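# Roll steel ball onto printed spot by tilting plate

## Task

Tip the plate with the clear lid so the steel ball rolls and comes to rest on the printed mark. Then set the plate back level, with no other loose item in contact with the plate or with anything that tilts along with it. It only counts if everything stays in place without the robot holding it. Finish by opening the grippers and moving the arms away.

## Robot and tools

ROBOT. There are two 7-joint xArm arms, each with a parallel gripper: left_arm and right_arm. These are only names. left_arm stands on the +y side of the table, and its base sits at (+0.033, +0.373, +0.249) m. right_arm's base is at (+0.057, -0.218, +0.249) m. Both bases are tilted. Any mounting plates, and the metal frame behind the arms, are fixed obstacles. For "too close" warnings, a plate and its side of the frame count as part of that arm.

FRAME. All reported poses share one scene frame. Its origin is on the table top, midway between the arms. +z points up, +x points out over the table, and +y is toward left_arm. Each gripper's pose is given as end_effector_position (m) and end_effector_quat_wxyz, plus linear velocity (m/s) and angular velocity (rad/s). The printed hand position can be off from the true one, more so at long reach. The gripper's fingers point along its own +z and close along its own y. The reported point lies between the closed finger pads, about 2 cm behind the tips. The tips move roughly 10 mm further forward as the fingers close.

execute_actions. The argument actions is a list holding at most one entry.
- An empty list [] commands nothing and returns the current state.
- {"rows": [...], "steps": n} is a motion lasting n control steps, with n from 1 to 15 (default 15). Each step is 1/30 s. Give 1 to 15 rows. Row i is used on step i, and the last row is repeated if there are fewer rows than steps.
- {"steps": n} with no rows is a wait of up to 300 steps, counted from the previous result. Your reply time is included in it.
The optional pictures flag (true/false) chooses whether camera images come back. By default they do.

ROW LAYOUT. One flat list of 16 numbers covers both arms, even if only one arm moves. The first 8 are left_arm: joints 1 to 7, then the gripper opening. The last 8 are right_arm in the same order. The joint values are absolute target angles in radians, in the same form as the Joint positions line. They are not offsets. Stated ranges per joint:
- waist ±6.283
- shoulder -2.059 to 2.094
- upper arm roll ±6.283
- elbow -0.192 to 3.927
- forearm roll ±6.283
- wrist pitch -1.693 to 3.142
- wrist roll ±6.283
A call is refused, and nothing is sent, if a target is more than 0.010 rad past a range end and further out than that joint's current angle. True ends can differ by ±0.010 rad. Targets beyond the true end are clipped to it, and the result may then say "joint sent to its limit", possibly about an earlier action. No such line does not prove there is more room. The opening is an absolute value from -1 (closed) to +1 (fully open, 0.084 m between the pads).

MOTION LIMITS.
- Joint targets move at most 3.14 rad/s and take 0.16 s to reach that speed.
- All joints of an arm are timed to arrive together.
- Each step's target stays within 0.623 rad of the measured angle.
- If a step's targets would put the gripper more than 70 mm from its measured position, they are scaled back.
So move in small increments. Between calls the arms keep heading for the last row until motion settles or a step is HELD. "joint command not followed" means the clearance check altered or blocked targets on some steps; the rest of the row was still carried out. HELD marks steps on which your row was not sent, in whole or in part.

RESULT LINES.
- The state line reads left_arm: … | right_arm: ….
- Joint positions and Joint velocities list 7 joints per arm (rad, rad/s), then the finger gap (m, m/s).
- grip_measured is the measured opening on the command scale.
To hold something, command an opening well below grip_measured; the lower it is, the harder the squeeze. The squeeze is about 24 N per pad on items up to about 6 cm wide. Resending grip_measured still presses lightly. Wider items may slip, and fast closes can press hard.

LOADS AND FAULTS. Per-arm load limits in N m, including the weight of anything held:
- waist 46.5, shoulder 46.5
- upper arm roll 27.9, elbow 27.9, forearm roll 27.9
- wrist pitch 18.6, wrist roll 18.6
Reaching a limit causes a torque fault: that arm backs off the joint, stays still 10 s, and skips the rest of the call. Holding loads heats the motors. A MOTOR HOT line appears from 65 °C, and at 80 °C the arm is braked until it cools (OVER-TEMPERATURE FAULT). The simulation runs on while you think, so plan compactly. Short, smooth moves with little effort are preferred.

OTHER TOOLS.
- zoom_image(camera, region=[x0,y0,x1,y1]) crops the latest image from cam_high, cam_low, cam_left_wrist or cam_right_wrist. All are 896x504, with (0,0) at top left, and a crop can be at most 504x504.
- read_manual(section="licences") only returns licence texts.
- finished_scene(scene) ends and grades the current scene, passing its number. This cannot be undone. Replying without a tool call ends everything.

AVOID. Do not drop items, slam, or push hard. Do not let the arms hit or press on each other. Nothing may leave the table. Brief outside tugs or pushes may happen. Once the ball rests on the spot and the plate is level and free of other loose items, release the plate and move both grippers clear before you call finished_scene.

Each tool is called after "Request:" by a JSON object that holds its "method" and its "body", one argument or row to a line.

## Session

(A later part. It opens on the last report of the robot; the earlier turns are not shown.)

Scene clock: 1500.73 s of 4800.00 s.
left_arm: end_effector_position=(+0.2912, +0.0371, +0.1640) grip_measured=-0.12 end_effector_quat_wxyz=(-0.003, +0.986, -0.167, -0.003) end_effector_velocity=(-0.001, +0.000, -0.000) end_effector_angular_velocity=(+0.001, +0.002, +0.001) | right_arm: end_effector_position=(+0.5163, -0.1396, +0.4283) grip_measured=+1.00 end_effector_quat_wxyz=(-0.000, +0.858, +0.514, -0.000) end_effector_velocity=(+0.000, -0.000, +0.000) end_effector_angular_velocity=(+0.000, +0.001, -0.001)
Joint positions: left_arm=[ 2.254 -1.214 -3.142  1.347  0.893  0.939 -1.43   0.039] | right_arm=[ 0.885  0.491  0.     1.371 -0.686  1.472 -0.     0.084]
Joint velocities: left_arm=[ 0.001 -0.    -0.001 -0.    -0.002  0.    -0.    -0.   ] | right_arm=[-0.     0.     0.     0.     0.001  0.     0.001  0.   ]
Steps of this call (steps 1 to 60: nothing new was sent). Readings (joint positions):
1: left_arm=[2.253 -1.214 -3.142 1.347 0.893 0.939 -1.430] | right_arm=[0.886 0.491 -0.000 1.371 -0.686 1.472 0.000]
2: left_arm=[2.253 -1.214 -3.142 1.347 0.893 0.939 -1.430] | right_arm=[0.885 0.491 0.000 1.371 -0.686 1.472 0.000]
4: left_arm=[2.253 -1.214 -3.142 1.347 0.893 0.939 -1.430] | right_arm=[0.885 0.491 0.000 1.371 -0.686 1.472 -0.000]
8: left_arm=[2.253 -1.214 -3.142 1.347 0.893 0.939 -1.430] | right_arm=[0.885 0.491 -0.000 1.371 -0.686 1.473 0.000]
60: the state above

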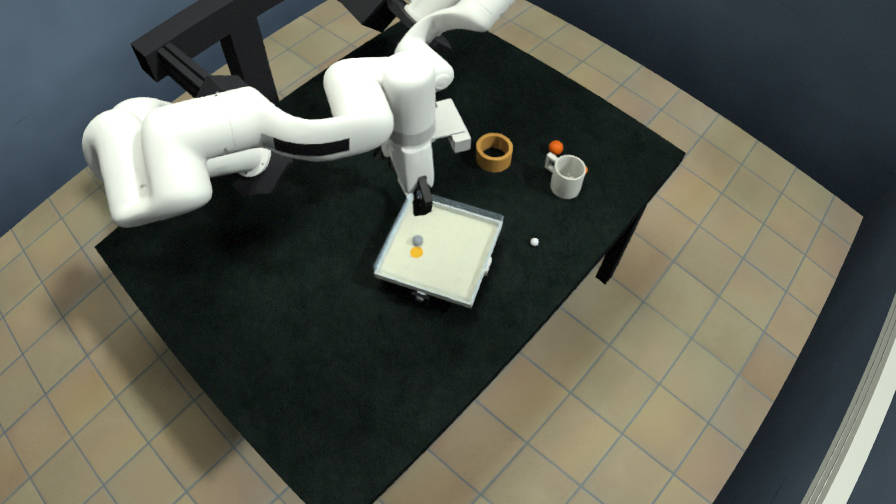

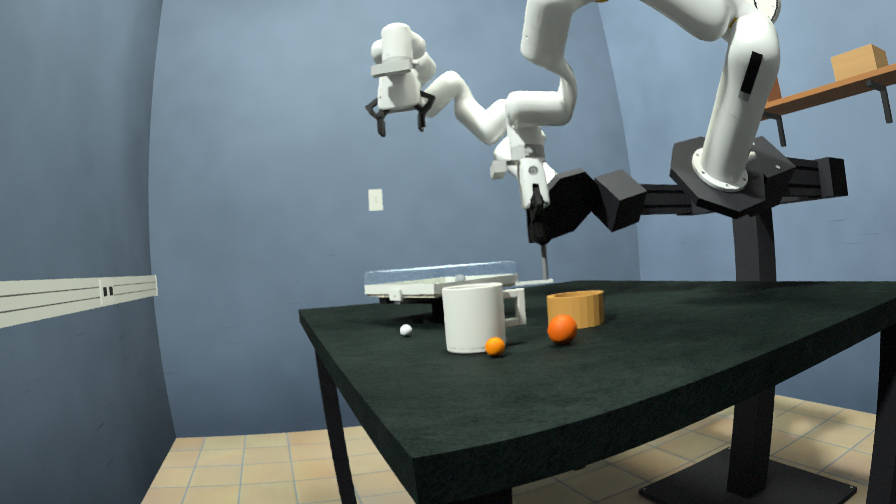

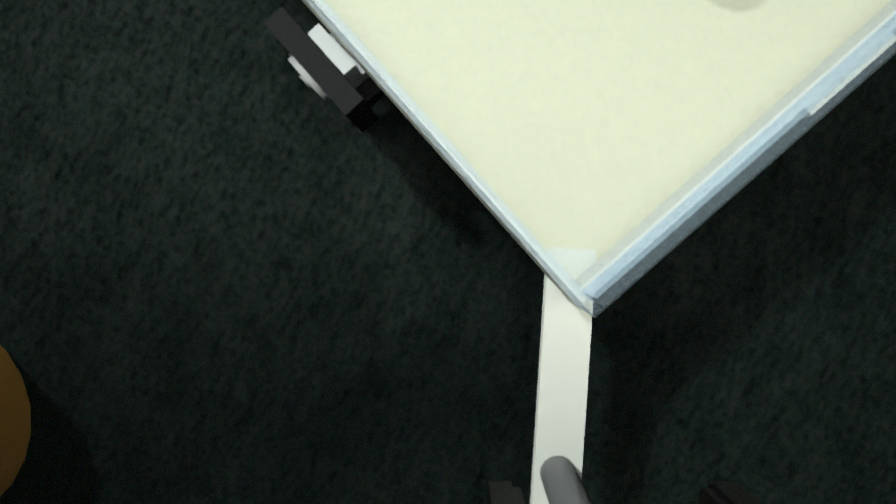

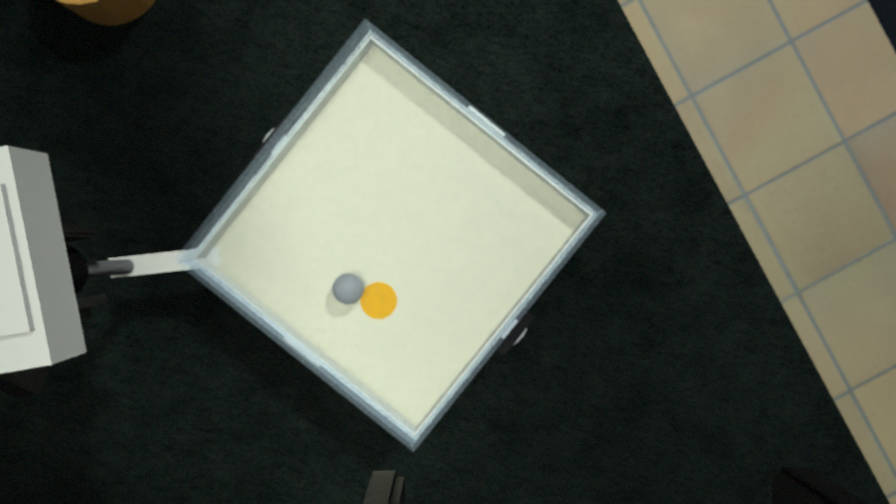

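Request:
{"method": "execute_actions", "body": {
  "actions": []
}}

Scene clock: 1537.30 s of 4800.00 s.
left_arm: end_effector_position=(+0.2912, +0.0371, +0.1640) grip_measured=-0.12 end_effector_quat_wxyz=(-0.003, +0.986, -0.167, -0.003) end_effector_velocity=(-0.000, -0.000, +0.000) end_effector_angular_velocity=(-0.002, +0.001, -0.001) | right_arm: end_effector_position=(+0.5163, -0.1396, +0.4283) grip_measured=+1.00 end_effector_quat_wxyz=(-0.000, +0.858, +0.514, -0.000) end_effector_velocity=(-0.000, +0.000, -0.000) end_effector_angular_velocity=(+0.001, +0.001, +0.000)
Joint positions: left_arm=[ 2.254 -1.214 -3.142  1.347  0.893  0.939 -1.43   0.039] | right_arm=[ 0.885  0.491 -0.     1.371 -0.686  1.473  0.     0.084]
Joint velocities: left_arm=[-0.     0.    -0.001 -0.    -0.    -0.001  0.001 -0.   ] | right_arm=[-0.     0.     0.     0.     0.002 -0.    -0.    -0.   ]
Steps of this call (steps 1 to 90: nothing new was sent; then 33.57 s passed at rest). Readings (joint positions):
1: left_arm=[2.254 -1.214 -3.142 1.347 0.893 0.939 -1.430] | right_arm=[0.885 0.491 0.000 1.371 -0.686 1.472 0.000]
2: left_arm=[2.254 -1.214 -3.142 1.347 0.893 0.939 -1.430] | right_arm=[0.885 0.491 -0.000 1.371 -0.686 1.472 -0.000]
4: left_arm=[2.254 -1.214 -3.142 1.347 0.893 0.939 -1.430] | right_arm=[0.886 0.491 0.000 1.371 -0.686 1.473 0.000]
8: left_arm=[2.254 -1.214 -3.142 1.347 0.893 0.939 -1.430] | right_arm=[0.886 0.491 -0.000 1.371 -0.686 1.472 0.000]
90: the state above

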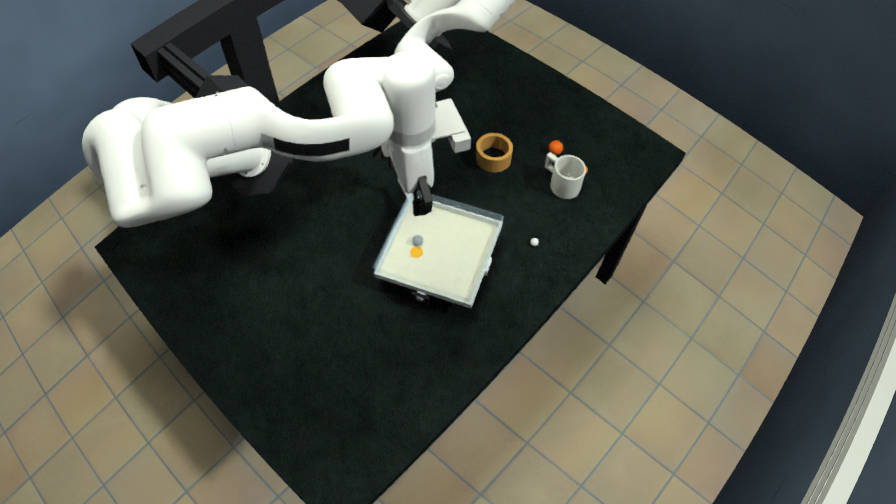

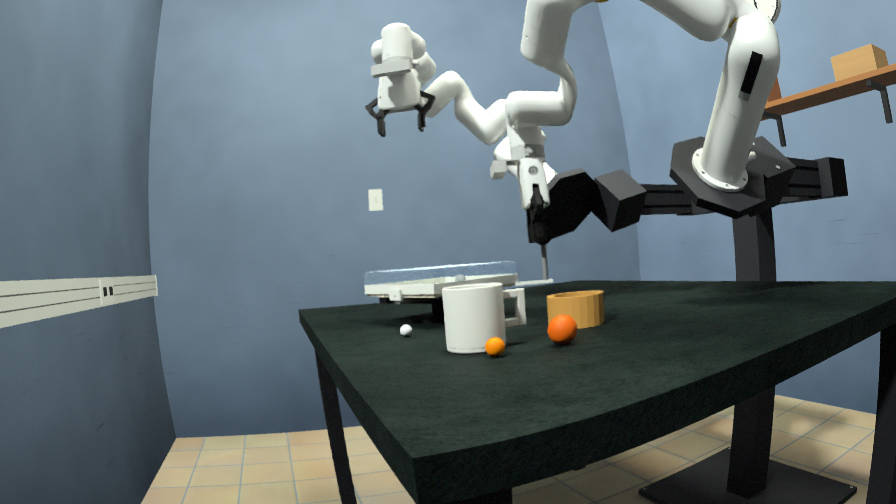

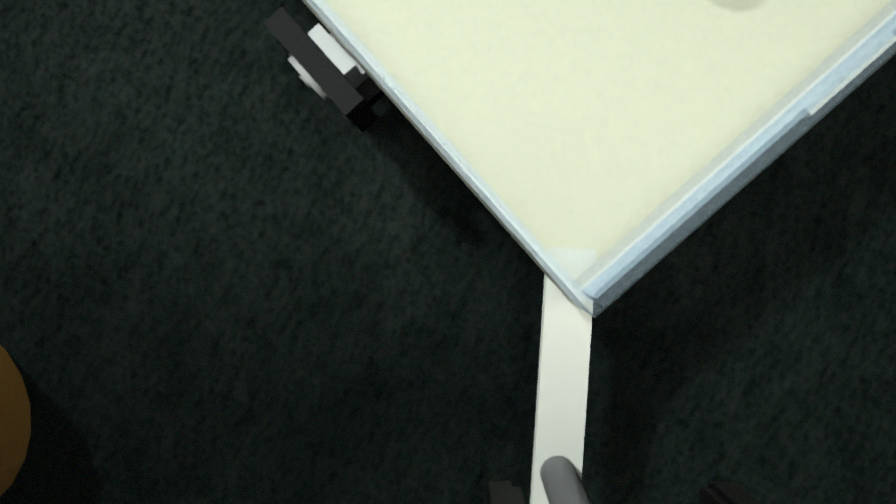

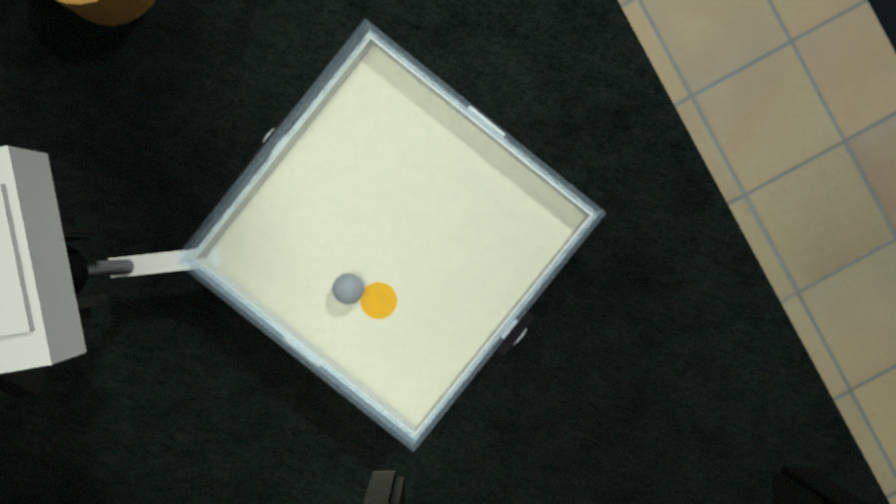

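Request:
{"method": "execute_actions", "body": {
  "actions": [
    {"rows":[[2.2486,-1.2110,-3.1416,1.3482,0.8925,0.9391,-1.43,-0.7,0.8855,0.4906,0.0,1.3705,-0.6863,1.4725,0.0,1]],"steps":15}
  ],
  "pictures": false
}}

Request:
{"method": "execute_actions", "body": {
  "actions": [
    {"rows":[[2.2486,-1.2110,-3.1416,1.3482,0.8925,0.9391,-1.43,-0.7,0.8855,0.4906,0.0,1.3705,-0.6863,1.4725,0.0,1]],"steps":15}
  ]
}}

Request:
{"method": "execute_actions", "body": {
  "actions": [
    {"rows":[[2.2535,-1.2141,-3.1416,1.3473,0.8925,0.9391,-1.43,-0.7,0.8855,0.4906,0.0,1.3705,-0.6863,1.4725,0.0,1]],"steps":15}
  ]
}}

Request:
{"method": "execute_actions", "body": {
  "actions": [
    {"steps":45}
  ]
}}

Scene clock: 1559.87 s of 4800.00 s.
left_arm: end_effector_position=(+0.2920, +0.0363, +0.1664) grip_measured=-0.12 end_effector_quat_wxyz=(-0.002, +0.986, -0.168, -0.001) end_effector_velocity=(+0.001, -0.000, +0.001) end_effector_angular_velocity=(-0.001, -0.002, -0.000) | right_arm: end_effector_position=(+0.5163, -0.1396, +0.4283) grip_measured=+1.00 end_effector_quat_wxyz=(-0.000, +0.858, +0.514, -0.000) end_effector_velocity=(+0.000, +0.000, -0.001) end_effector_angular_velocity=(+0.000, -0.000, +0.001)
Joint positions: left_arm=[ 2.249 -1.211 -3.141  1.348  0.892  0.94  -1.43   0.039] | right_arm=[ 0.885  0.491 -0.     1.37  -0.686  1.473 -0.     0.084]
Joint velocities: left_arm=[-0.001  0.001 -0.001  0.001  0.001  0.002  0.001 -0.   ] | right_arm=[-0.001  0.    -0.    -0.001 -0.001 -0.001 -0.001 -0.   ]
Steps of this call (steps 1 to 90: nothing new was sent; then 19.07 s passed at rest; steps 91 to 105: all 15 steps of this action). Readings (joint positions):
91: left_arm=[2.253 -1.214 -3.142 1.347 0.892 0.939 -1.430] | right_arm=[0.885 0.491 -0.000 1.371 -0.686 1.473 -0.000]
92: left_arm=[2.253 -1.214 -3.141 1.347 0.892 0.939 -1.430] | right_arm=[0.885 0.491 0.000 1.371 -0.686 1.473 0.000]
94: left_arm=[2.251 -1.213 -3.141 1.347 0.892 0.940 -1.430] | right_arm=[0.886 0.491 0.000 1.371 -0.686 1.472 -0.000]
98: left_arm=[2.249 -1.212 -3.141 1.347 0.892 0.940 -1.430] | right_arm=[0.885 0.491 0.000 1.370 -0.686 1.473 0.000]
105: the state above

Scene clock: 1560.37 s of 4800.00 s.
left_arm: end_effector_position=(+0.2921, +0.0359, +0.1667) grip_measured=-0.12 end_effector_quat_wxyz=(-0.002, +0.986, -0.168, -0.000) end_effector_velocity=(+0.000, +0.000, -0.000) end_effector_angular_velocity=(+0.000, +0.000, +0.000) | right_arm: end_effector_position=(+0.5163, -0.1396, +0.4283) grip_measured=+1.00 end_effector_quat_wxyz=(-0.000, +0.858, +0.514, -0.000) end_effector_velocity=(-0.000, +0.000, -0.000) end_effector_angular_velocity=(-0.001, -0.001, +0.001)
Joint positions: left_arm=[ 2.249 -1.211 -3.141  1.348  0.892  0.939 -1.43   0.039] | right_arm=[ 0.886  0.491  0.     1.371 -0.686  1.472 -0.     0.084]
Joint velocities: left_arm=[ 0. -0.  0. -0. -0.  0. -0.  0.] | right_arm=[ 0.    -0.     0.    -0.001 -0.001  0.     0.     0.   ]
Steps of this call (steps 1 to 15: all 15 steps of this action). Readings (joint positions):
1: left_arm=[2.249 -1.211 -3.141 1.348 0.892 0.940 -1.430] | right_arm=[0.885 0.491 0.000 1.371 -0.686 1.472 0.000]
2: left_arm=[2.249 -1.211 -3.141 1.348 0.892 0.940 -1.430] | right_arm=[0.885 0.491 0.000 1.371 -0.686 1.472 -0.000]
4: left_arm=[2.249 -1.211 -3.141 1.348 0.892 0.940 -1.430] | right_arm=[0.886 0.491 -0.000 1.371 -0.686 1.473 0.000]
8: left_arm=[2.249 -1.211 -3.141 1.348 0.892 0.940 -1.430] | right_arm=[0.885 0.491 -0.000 1.371 -0.686 1.472 0.000]
15: the state above

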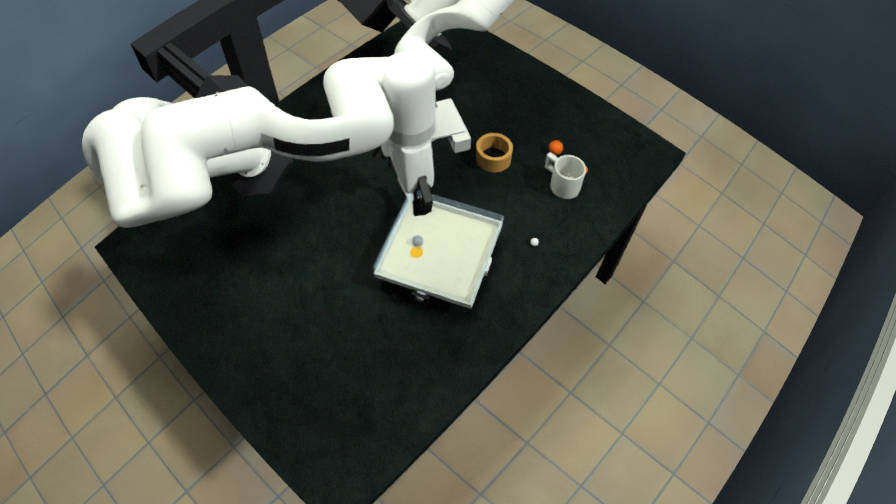

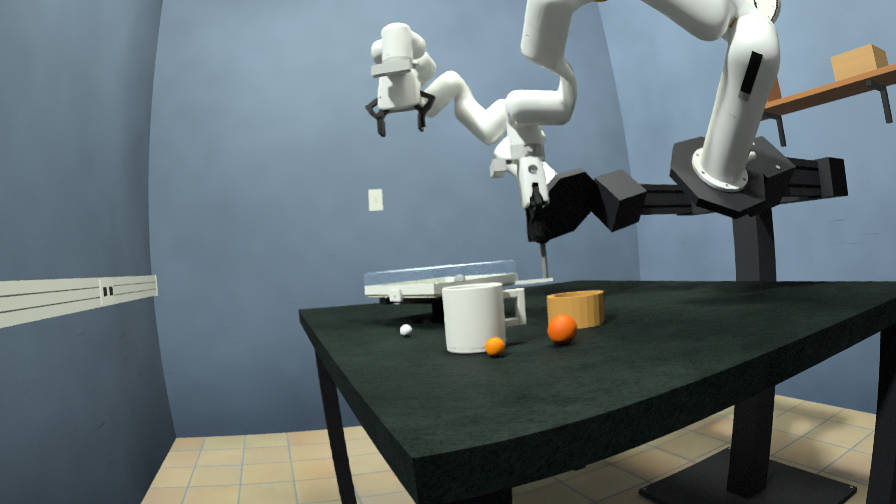

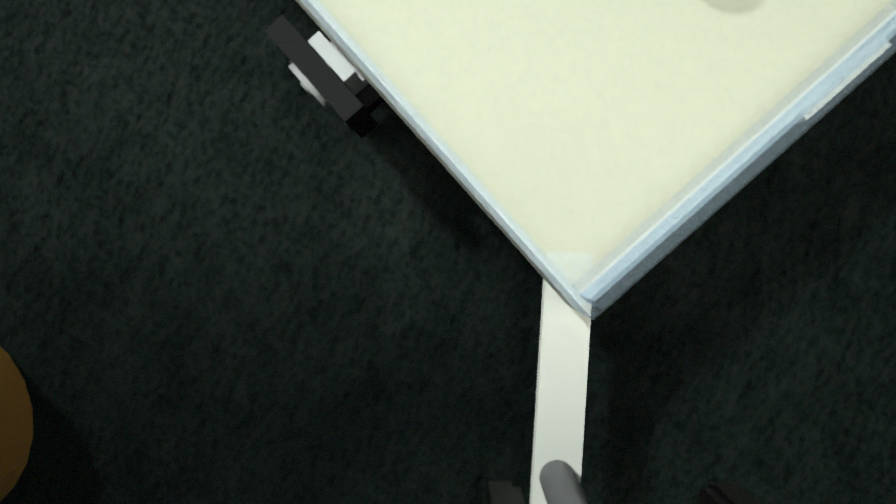

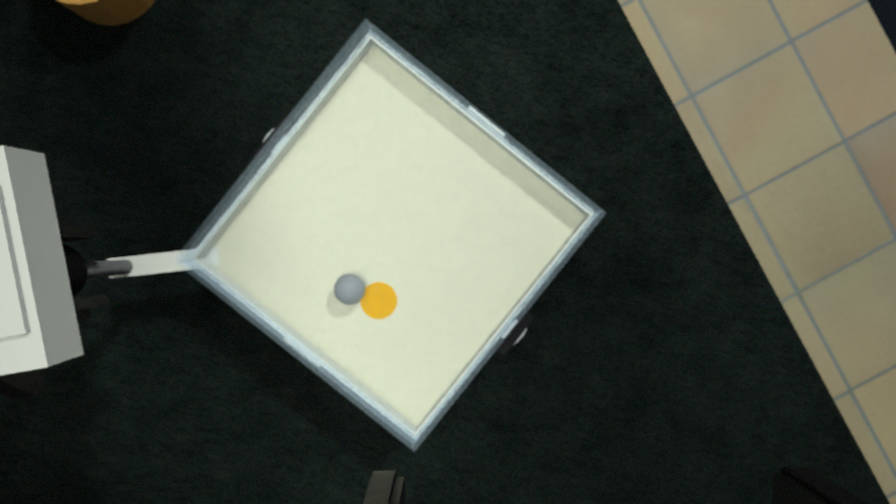

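Scene clock: 1560.87 s of 4800.00 s.
left_arm: end_effector_position=(+0.2913, +0.0367, +0.1644) grip_measured=-0.12 end_effector_quat_wxyz=(-0.002, +0.986, -0.167, -0.003) end_effector_velocity=(-0.000, +0.001, -0.002) end_effector_angular_velocity=(+0.004, +0.001, +0.000) | right_arm: end_effector_position=(+0.5163, -0.1396, +0.4283) grip_measured=+1.00 end_effector_quat_wxyz=(-0.000, +0.858, +0.514, -0.000) end_effector_velocity=(+0.000, -0.000, -0.000) end_effector_angular_velocity=(+0.001, +0.001, -0.001)
Joint positions: left_arm=[ 2.253 -1.214 -3.142  1.348  0.893  0.939 -1.43   0.039] | right_arm=[ 0.886  0.491  0.     1.371 -0.686  1.472  0.     0.084]
Joint velocities: left_arm=[ 0.001 -0.001  0.002 -0.001 -0.001  0.001  0.001  0.   ] | right_arm=[-0.001  0.    -0.     0.     0.    -0.001 -0.     0.   ]
Steps of this call (steps 1 to 15: all 15 steps of this action). Readings (joint positions):
1: left_arm=[2.249 -1.211 -3.141 1.348 0.892 0.939 -1.430] | right_arm=[0.885 0.491 -0.000 1.371 -0.686 1.473 0.000]
2: left_arm=[2.249 -1.211 -3.142 1.348 0.892 0.939 -1.430] | right_arm=[0.885 0.491 -0.000 1.371 -0.686 1.473 0.000]
4: left_arm=[2.251 -1.212 -3.142 1.348 0.892 0.939 -1.430] | right_arm=[0.885 0.491 0.000 1.371 -0.686 1.473 -0.000]
8: left_arm=[2.253 -1.213 -3.142 1.348 0.893 0.939 -1.430] | right_arm=[0.885 0.491 0.000 1.371 -0.686 1.472 0.000]
15: the state above

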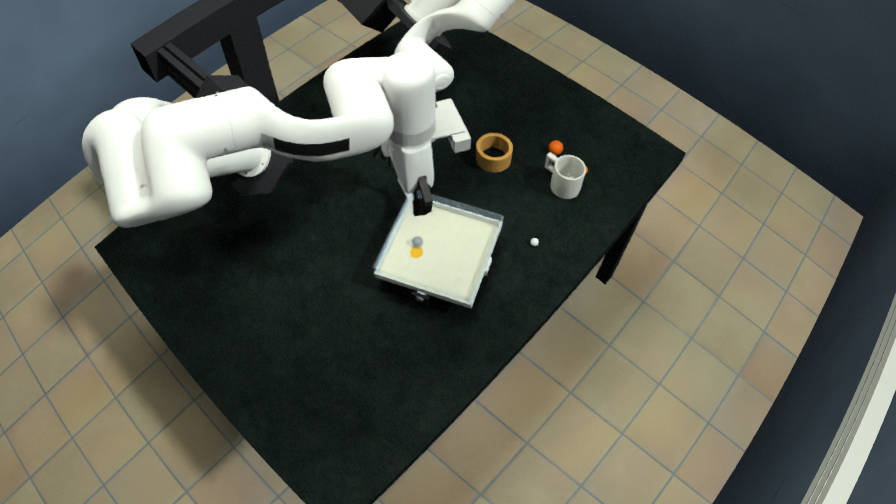

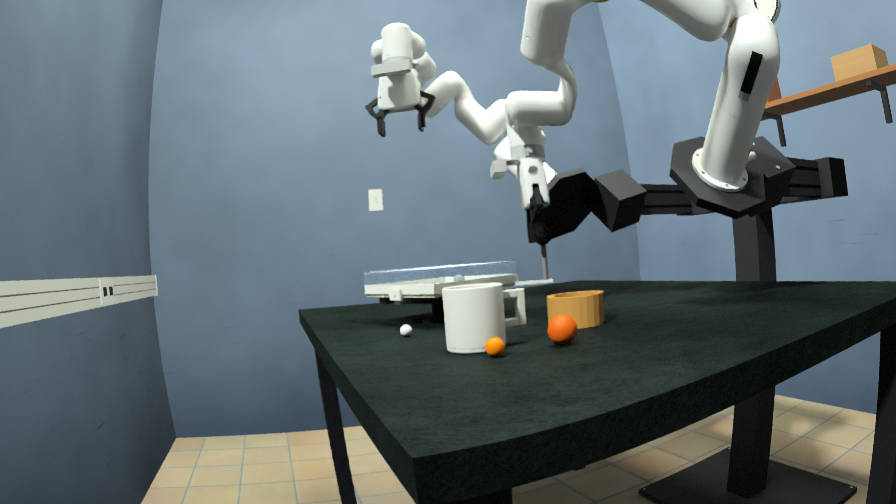

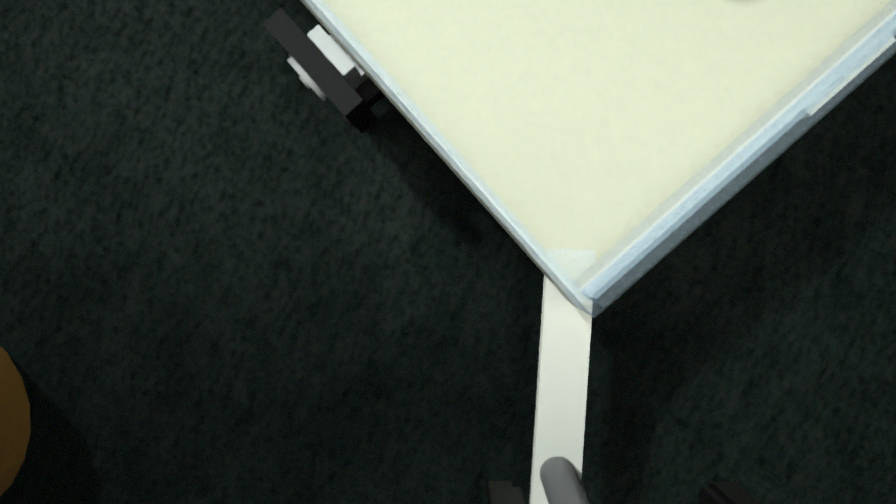

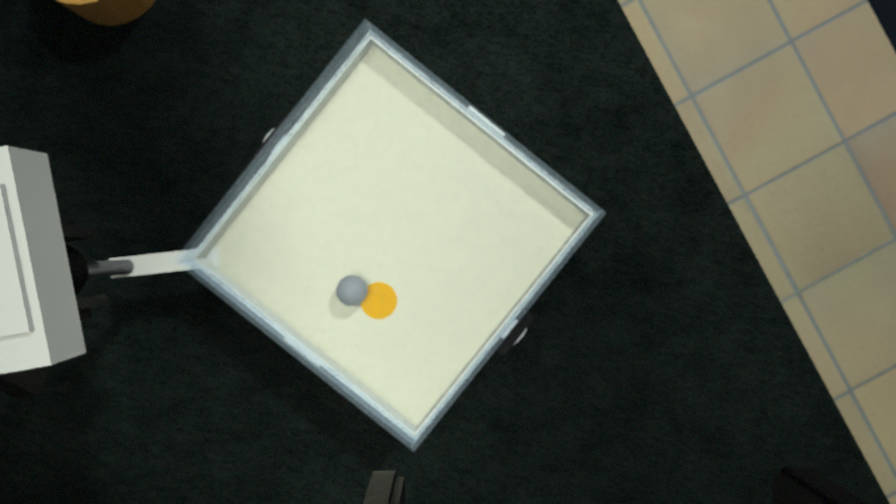

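Scene clock: 1562.37 s of 4800.00 s.
left_arm: end_effector_position=(+0.2912, +0.0371, +0.1640) grip_measured=-0.12 end_effector_quat_wxyz=(-0.003, +0.986, -0.167, -0.003) end_effector_velocity=(+0.000, +0.000, -0.000) end_effector_angular_velocity=(-0.000, +0.000, +0.001) | right_arm: end_effector_position=(+0.5163, -0.1396, +0.4283) grip_measured=+1.00 end_effector_quat_wxyz=(-0.000, +0.858, +0.514, -0.000) end_effector_velocity=(+0.000, +0.000, +0.000) end_effector_angular_velocity=(+0.001, +0.001, -0.001)
Joint positions: left_arm=[ 2.253 -1.214 -3.142  1.347  0.893  0.939 -1.43   0.039] | right_arm=[ 0.885  0.491  0.     1.371 -0.686  1.473  0.     0.084]
Joint velocities: left_arm=[ 0.    -0.     0.    -0.     0.    -0.001 -0.001 -0.   ] | right_arm=[-0.    -0.    -0.     0.001  0.002  0.    -0.    -0.   ]
Steps of this call (steps 1 to 15: the robot went on to your last target; steps 16 to 45: nothing new was sent). Readings (joint positions):
1: left_arm=[2.253 -1.214 -3.142 1.348 0.893 0.939 -1.430] | right_arm=[0.885 0.491 0.000 1.371 -0.686 1.473 0.000]
2: left_arm=[2.253 -1.214 -3.142 1.348 0.893 0.939 -1.430] | right_arm=[0.885 0.491 -0.000 1.371 -0.686 1.472 0.000]
4: left_arm=[2.253 -1.214 -3.142 1.348 0.893 0.939 -1.430] | right_arm=[0.886 0.491 0.000 1.371 -0.686 1.473 0.000]
8: left_arm=[2.253 -1.214 -3.142 1.348 0.893 0.939 -1.430] | right_arm=[0.886 0.491 -0.000 1.371 -0.686 1.473 0.000]
45: the state above
All arms were judged still, so your last target was given up. Only a new action makes them travel on or press farther. Fingers that are still opening or closing keep moving.

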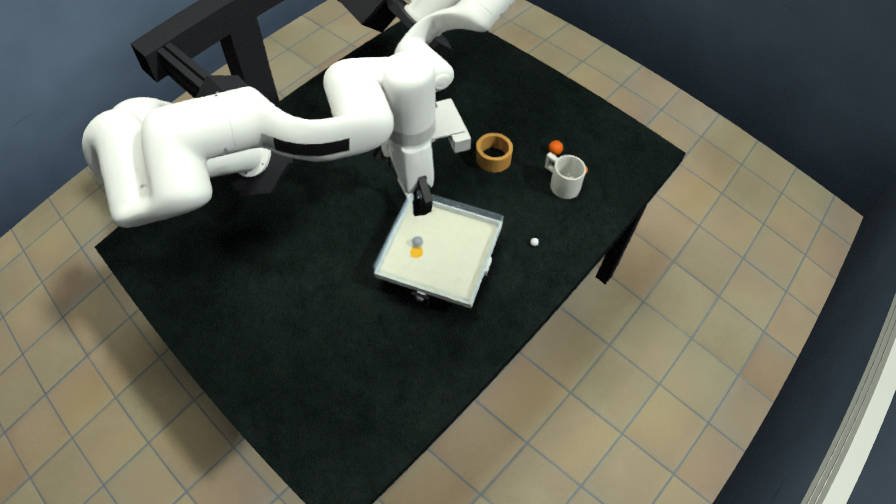

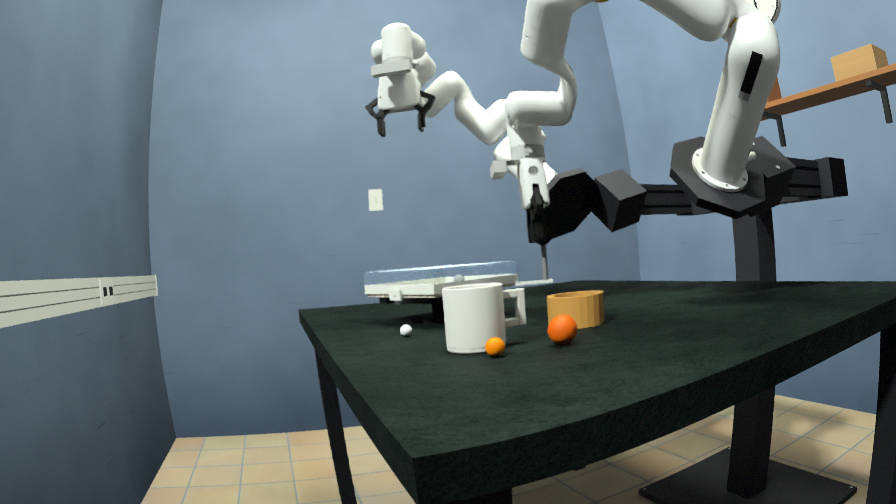

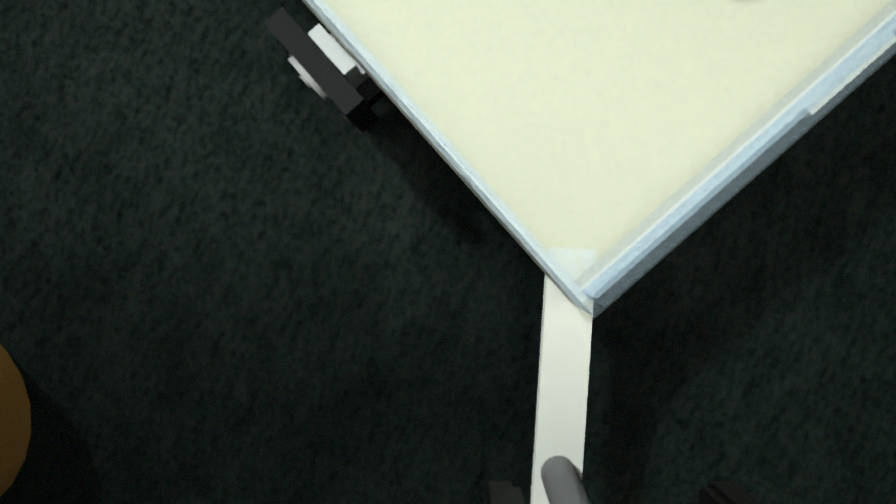

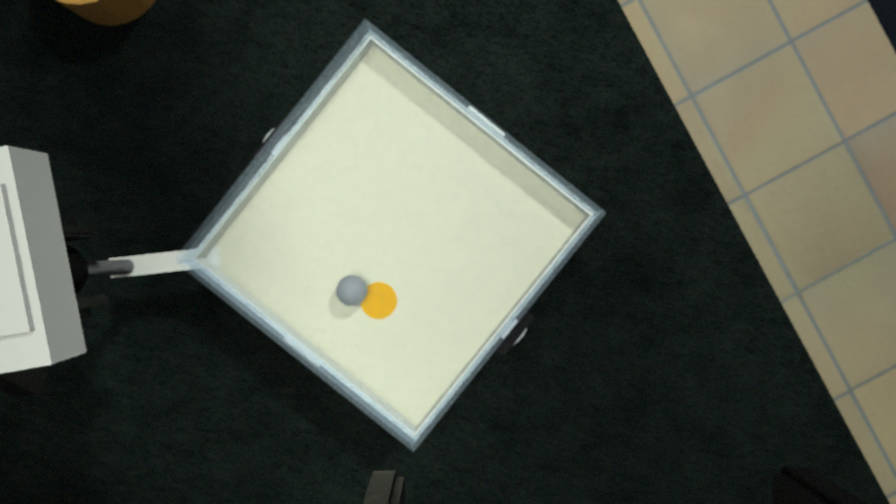

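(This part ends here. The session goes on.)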